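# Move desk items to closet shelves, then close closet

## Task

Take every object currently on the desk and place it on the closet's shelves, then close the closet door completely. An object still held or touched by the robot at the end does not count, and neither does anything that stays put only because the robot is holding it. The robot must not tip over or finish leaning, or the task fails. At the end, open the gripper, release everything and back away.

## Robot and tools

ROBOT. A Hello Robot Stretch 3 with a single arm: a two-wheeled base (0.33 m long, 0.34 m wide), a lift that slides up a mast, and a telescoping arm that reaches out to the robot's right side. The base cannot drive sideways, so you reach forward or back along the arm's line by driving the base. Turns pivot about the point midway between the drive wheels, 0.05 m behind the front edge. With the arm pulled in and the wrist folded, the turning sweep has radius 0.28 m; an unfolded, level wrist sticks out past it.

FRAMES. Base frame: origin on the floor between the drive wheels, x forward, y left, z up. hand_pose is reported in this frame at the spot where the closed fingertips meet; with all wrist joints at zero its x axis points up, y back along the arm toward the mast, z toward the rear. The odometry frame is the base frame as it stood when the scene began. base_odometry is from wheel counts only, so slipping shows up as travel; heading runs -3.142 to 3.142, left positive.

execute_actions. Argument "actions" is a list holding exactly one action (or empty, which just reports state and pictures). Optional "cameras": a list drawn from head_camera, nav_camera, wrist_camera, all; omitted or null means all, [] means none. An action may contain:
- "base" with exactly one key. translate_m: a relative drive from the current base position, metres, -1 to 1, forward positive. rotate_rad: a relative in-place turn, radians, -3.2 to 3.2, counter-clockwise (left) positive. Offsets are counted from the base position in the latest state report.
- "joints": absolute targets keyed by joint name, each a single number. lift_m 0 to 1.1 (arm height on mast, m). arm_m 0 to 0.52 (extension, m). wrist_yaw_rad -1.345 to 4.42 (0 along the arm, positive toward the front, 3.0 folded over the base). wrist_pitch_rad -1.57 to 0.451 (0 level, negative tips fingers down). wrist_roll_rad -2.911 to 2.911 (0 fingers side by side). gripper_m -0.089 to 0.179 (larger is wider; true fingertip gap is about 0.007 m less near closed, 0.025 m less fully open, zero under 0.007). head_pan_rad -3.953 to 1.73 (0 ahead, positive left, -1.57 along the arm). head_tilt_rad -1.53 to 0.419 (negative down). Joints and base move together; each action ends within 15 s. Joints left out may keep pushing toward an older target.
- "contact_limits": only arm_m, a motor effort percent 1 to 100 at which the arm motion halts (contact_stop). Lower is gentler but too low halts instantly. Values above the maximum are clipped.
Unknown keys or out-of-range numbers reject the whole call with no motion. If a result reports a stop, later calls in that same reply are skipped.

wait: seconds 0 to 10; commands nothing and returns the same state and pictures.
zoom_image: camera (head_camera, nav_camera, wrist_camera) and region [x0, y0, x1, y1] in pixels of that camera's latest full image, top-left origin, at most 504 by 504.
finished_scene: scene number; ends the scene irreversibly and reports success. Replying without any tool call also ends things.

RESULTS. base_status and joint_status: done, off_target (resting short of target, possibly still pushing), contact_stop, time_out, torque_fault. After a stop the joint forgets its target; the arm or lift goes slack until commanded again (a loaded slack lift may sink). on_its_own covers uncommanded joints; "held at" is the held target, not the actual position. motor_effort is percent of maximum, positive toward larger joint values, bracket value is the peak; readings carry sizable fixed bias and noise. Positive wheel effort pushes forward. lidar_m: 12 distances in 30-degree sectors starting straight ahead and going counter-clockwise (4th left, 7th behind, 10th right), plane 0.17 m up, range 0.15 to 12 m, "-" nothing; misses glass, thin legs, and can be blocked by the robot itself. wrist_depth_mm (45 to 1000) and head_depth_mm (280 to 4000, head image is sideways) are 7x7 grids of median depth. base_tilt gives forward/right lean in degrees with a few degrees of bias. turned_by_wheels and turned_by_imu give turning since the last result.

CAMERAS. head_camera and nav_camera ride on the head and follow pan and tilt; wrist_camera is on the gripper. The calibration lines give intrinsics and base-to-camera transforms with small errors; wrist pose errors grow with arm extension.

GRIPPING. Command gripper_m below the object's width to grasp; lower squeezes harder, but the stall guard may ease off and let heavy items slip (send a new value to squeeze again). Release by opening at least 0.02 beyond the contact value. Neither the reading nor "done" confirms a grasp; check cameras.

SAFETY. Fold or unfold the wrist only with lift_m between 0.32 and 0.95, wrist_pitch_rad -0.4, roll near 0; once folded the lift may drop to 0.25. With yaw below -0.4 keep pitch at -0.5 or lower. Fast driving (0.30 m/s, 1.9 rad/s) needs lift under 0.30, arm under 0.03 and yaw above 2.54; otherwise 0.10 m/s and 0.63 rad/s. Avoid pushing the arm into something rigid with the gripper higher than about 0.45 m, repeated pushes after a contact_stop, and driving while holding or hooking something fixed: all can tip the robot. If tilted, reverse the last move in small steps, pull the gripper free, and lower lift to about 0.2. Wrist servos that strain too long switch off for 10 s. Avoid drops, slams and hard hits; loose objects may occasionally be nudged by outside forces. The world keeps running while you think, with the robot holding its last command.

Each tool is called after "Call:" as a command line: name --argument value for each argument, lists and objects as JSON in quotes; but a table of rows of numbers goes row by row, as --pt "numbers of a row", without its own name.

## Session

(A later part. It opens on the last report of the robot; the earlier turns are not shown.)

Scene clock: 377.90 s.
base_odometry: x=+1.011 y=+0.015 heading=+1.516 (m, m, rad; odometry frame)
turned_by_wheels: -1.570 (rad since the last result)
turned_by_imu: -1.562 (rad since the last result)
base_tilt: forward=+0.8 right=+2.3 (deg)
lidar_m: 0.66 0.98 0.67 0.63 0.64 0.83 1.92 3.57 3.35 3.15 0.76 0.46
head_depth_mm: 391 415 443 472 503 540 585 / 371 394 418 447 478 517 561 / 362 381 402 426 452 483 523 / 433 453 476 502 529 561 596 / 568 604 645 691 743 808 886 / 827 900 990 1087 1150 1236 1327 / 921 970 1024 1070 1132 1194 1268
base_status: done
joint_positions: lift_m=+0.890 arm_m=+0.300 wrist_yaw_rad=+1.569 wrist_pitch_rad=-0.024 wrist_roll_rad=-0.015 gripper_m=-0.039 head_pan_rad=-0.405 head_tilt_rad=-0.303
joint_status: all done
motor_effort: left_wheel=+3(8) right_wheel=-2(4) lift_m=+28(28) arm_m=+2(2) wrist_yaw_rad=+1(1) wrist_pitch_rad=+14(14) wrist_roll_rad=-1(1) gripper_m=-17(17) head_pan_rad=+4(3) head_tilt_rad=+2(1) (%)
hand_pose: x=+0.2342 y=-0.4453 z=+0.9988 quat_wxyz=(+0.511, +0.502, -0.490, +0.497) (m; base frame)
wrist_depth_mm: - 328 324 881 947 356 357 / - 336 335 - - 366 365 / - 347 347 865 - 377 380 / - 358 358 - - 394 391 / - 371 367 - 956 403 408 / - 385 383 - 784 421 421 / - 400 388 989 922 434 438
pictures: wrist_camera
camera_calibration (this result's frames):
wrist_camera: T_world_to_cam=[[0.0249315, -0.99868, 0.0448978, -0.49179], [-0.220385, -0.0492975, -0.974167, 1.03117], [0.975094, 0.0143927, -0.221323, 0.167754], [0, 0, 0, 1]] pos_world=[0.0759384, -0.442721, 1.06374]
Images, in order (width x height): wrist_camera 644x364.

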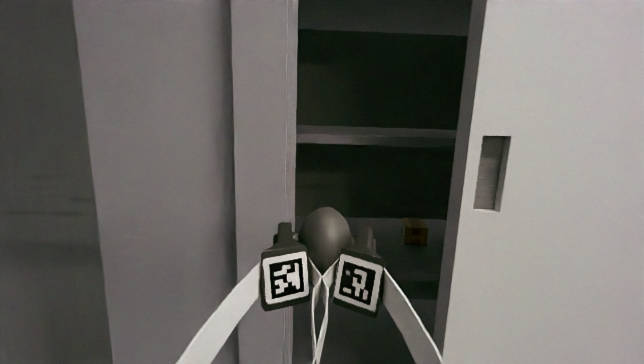

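Call:
execute_actions --actions '[{"joints":{"arm_m":0.495}}]' --cameras '[]'

Call:
execute_actions --actions '[{"base":{"translate_m":0.23}}]' --cameras '["wrist_camera"]'

Call:
execute_actions --actions '[{"joints":{"arm_m":0.2},"contact_limits":{"arm_m":27}}]' --cameras '["wrist_camera","nav_camera"]'

Scene clock: 380.67 s.
base_odometry: x=+1.011 y=+0.015 heading=+1.516 (m, m, rad; odometry frame)
turned_by_wheels: +0.000 (rad since the last result)
turned_by_imu: +0.000 (rad since the last result)
base_tilt: forward=+0.8 right=+2.3 (deg)
lidar_m: 0.66 0.98 0.67 0.63 0.64 0.83 1.91 3.56 3.35 3.14 0.75 0.46
head_depth_mm: 391 416 442 471 504 539 584 / 371 394 418 446 479 517 562 / 361 381 402 426 453 484 522 / 432 452 477 501 527 560 594 / 569 603 645 688 745 809 887 / 826 899 998 1083 1152 1232 1330 / 922 968 1017 1070 1126 1197 1269
base_status: not commanded
joint_positions: lift_m=+0.890 arm_m=+0.495 wrist_yaw_rad=+1.569 wrist_pitch_rad=-0.024 wrist_roll_rad=-0.015 gripper_m=-0.039 head_pan_rad=-0.405 head_tilt_rad=-0.303
joint_status: all done
motor_effort: left_wheel=+3(3) right_wheel=-1(2) lift_m=+28(28) arm_m=+2(3) wrist_yaw_rad=+2(2) wrist_pitch_rad=+13(14) wrist_roll_rad=-1(1) gripper_m=-18(17) head_pan_rad=+3(3) head_tilt_rad=+2(2) (%)
hand_pose: x=+0.2342 y=-0.6403 z=+0.9988 quat_wxyz=(+0.511, +0.502, -0.490, +0.497) (m; base frame)
wrist_depth_mm: 325 414 952 366 365 370 371 / 337 414 - 377 377 379 384 / 351 416 - 393 392 393 398 / 366 420 - 409 401 405 411 / 379 424 964 - 418 420 423 / 393 427 - - 431 434 438 / 412 433 953 443 449 453 459
pictures: none
No camera images: the call's "cameras" was empty. Leave "cameras" out to get every camera's image.

Scene clock: 384.50 s.
base_odometry: x=+1.023 y=+0.244 heading=+1.515 (m, m, rad; odometry frame)
turned_by_wheels: -0.001 (rad since the last result)
turned_by_imu: -0.019 (rad since the last result)
base_tilt: forward=+0.8 right=+2.3 (deg)
lidar_m: 0.57 0.92 0.69 0.65 0.66 0.84 1.87 3.78 3.35 1.16 0.27 0.26
head_depth_mm: - - - - - - - / - - 290 295 301 306 317 / 306 317 330 344 359 375 393 / 374 392 413 434 458 485 516 / 483 514 548 587 633 686 753 / 685 744 808 865 920 982 1051 / 735 767 806 844 894 946 1004
base_status: done
joint_positions: lift_m=+0.890 arm_m=+0.495 wrist_yaw_rad=+1.581 wrist_pitch_rad=-0.025 wrist_roll_rad=-0.015 gripper_m=-0.039 head_pan_rad=-0.405 head_tilt_rad=-0.303
joint_status: not commanded
on_its_own: right_wheel is at rest, and its effort (+29) is outside its rest range (-18 to +18)
motor_effort: left_wheel=-18(33) right_wheel=+29(34) lift_m=+28(28) arm_m=+2(2) wrist_yaw_rad=-9(9) wrist_pitch_rad=+15(15) wrist_roll_rad=-1(1) gripper_m=-18(19) head_pan_rad=+4(4) head_tilt_rad=+1(2) (%)
hand_pose: x=+0.2342 y=-0.6373 z=+0.9984 quat_wxyz=(+0.508, +0.505, -0.487, +0.500) (m; base frame)
wrist_depth_mm: 430 642 820 161 163 164 166 / 428 646 847 167 168 170 172 / 435 559 484 172 174 175 177 / 436 657 891 189 179 182 183 / 447 657 893 - 185 188 191 / 448 611 667 - 193 195 198 / 438 551 549 199 200 202 205
pictures: wrist_camera
camera_calibration (this result's frames):
wrist_camera: T_world_to_cam=[[0.0369019, -0.998312, 0.0448587, -0.686013], [-0.221127, -0.0519338, -0.973861, 1.01954], [0.974547, 0.0260178, -0.22267, 0.179372], [0, 0, 0, 1]] pos_world=[0.0759559, -0.636573, 1.0636]
Images, in order (width x height): wrist_camera 644x364.

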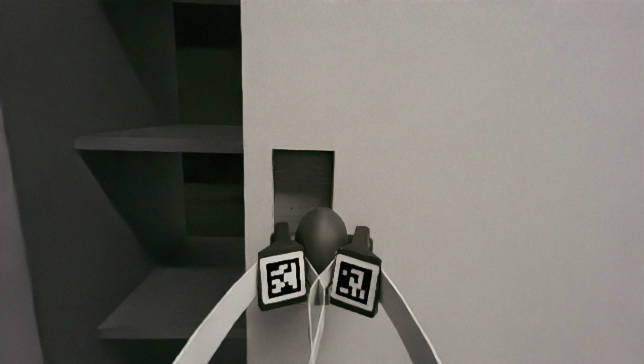

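Scene clock: 390.67 s.
base_odometry: x=+1.023 y=+0.244 heading=+1.516 (m, m, rad; odometry frame)
turned_by_wheels: +0.001 (rad since the last result)
turned_by_imu: -0.169 (rad since the last result)
base_tilt: forward=+0.7 right=+2.4 (deg)
lidar_m: 0.39 0.88 0.76 0.66 0.65 0.75 1.31 3.77 3.64 3.14 0.29 0.24
head_depth_mm: - - - - - - - / - - - - - - - / - - - - - 293 301 / - 285 295 303 317 336 359 / 305 321 341 363 389 419 455 / 369 395 426 461 503 557 623 / 472 515 567 633 718 831 958
base_status: not commanded
joint_positions: lift_m=+0.890 arm_m=+0.200 wrist_yaw_rad=+1.424 wrist_pitch_rad=-0.020 wrist_roll_rad=-0.016 gripper_m=-0.039 head_pan_rad=-0.405 head_tilt_rad=-0.303
joint_status: all done
on_its_own: wrist_yaw_rad is held at +1.422, not at your +1.570, by its stall guard, which is not easing now
motor_effort: left_wheel=+1(49) right_wheel=+2(28) lift_m=+28(29) arm_m=-3(11) wrist_yaw_rad=-1(97) wrist_pitch_rad=+11(18) wrist_roll_rad=+0(1) gripper_m=-19(28) head_pan_rad=+4(4) head_tilt_rad=+2(2) (%)
contact_limits: arm_m 27 (drawing in: default 17, maximum 27; extending or still: default 22, maximum 36)
hand_pose: x=+0.2316 y=-0.3828 z=+0.9998 quat_wxyz=(+0.544, +0.464, -0.526, +0.460) (m; base frame)
wrist_depth_mm: 129 131 137 180 199 224 254 / 133 136 141 185 206 233 266 / 136 140 145 192 214 243 280 / 139 144 150 210 222 253 293 / 143 149 154 - 233 265 308 / 147 154 156 - 246 277 328 / 151 159 168 222 251 293 345
pictures: nav_camera (sideways: a quarter turn counterclockwise sets it upright), wrist_camera
camera_calibration (this result's frames):
nav_camera: T_world_to_cam=[[0.240139, -0.129223, 0.962099, -1.20625], [-0.451314, -0.892336, -0.00720546, 0.0702244], [0.859447, -0.432479, -0.272605, 0.313016], [0, 0, 0, 1]] pos_world=[0.0523396, 0.0421614, 1.24637]
wrist_camera: T_world_to_cam=[[-0.119915, -0.991743, 0.0454567, -0.393736], [-0.221268, -0.0179371, -0.975048, 1.04777], [0.967812, -0.126981, -0.217291, 0.113206], [0, 0, 0, 1]] pos_world=[0.0750604, -0.357316, 1.06412]
Images, in order (width x height): nav_camera 672x504, wrist_camera 644x364.

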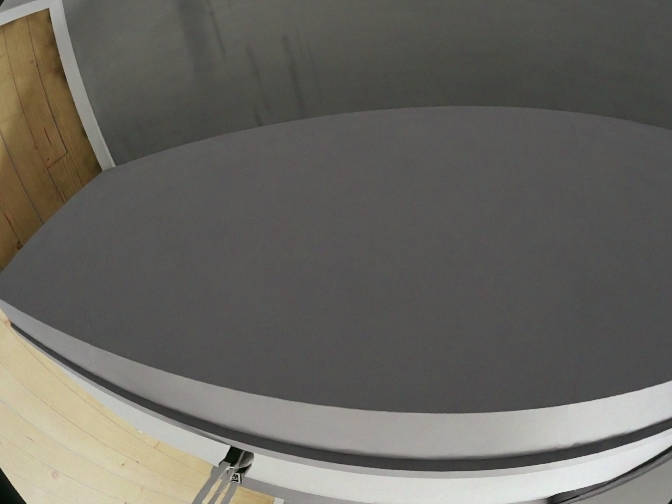

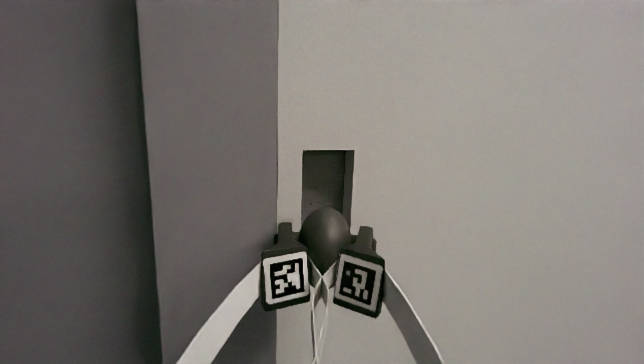

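Looks closed. Back off and finish.

Call:
execute_actions --actions '[{"base":{"translate_m":-0.3}}]' --cameras '["wrist_camera"]'

Call:
finished_scene --scene 1

Scene clock: 395.10 s.
base_odometry: x=+1.007 y=-0.055 heading=+1.516 (m, m, rad; odometry frame)
turned_by_wheels: +0.000 (rad since the last result)
turned_by_imu: +0.000 (rad since the last result)
base_tilt: forward=+0.8 right=+2.4 (deg)
lidar_m: 0.55 1.17 0.67 0.58 0.58 0.66 1.15 3.54 3.71 3.19 0.90 0.52
head_depth_mm: 553 591 635 689 748 821 911 / 479 508 540 573 626 717 796 / 451 478 508 541 580 625 671 / 419 442 468 497 529 565 607 / 450 476 506 540 579 623 677 / 549 589 634 687 749 829 928 / 704 766 844 946 1074 1209 1308
base_status: done
joint_positions: lift_m=+0.890 arm_m=+0.200 wrist_yaw_rad=+1.423 wrist_pitch_rad=-0.020 wrist_roll_rad=-0.016 gripper_m=-0.039 head_pan_rad=-0.405 head_tilt_rad=-0.303
joint_status: not commanded
on_its_own: wrist_yaw_rad is held at +1.422, not at your +1.570, by its stall guard, which is not easing now
motor_effort: left_wheel=+2(2) right_wheel=-1(4) lift_m=+28(28) arm_m=-2(3) wrist_yaw_rad=-1(0) wrist_pitch_rad=+11(11) wrist_roll_rad=-1(0) gripper_m=-18(18) head_pan_rad=+4(4) head_tilt_rad=+1(2) (%)
hand_pose: x=+0.2316 y=-0.3829 z=+0.9998 quat_wxyz=(+0.545, +0.463, -0.526, +0.460) (m; base frame)
wrist_depth_mm: 935 379 411 472 522 588 665 / 953 395 422 482 542 610 696 / 977 406 436 506 563 634 734 / - 425 450 520 585 661 763 / - 435 464 - 608 692 880 / - 447 478 - 650 732 946 / - 467 501 578 655 777 -
pictures: wrist_camera
camera_calibration (this result's frames):
wrist_camera: T_world_to_cam=[[-0.120285, -0.991698, 0.0454564, -0.393718], [-0.221275, -0.0178544, -0.975048, 1.0478], [0.967765, -0.127342, -0.217291, 0.113082], [0, 0, 0, 1]] pos_world=[0.0750559, -0.357342, 1.06412]
Images, in order (width x height): wrist_camera 644x364.

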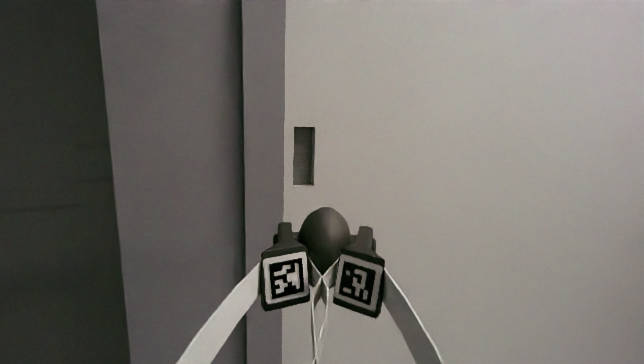

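The scene is finished: the task was done.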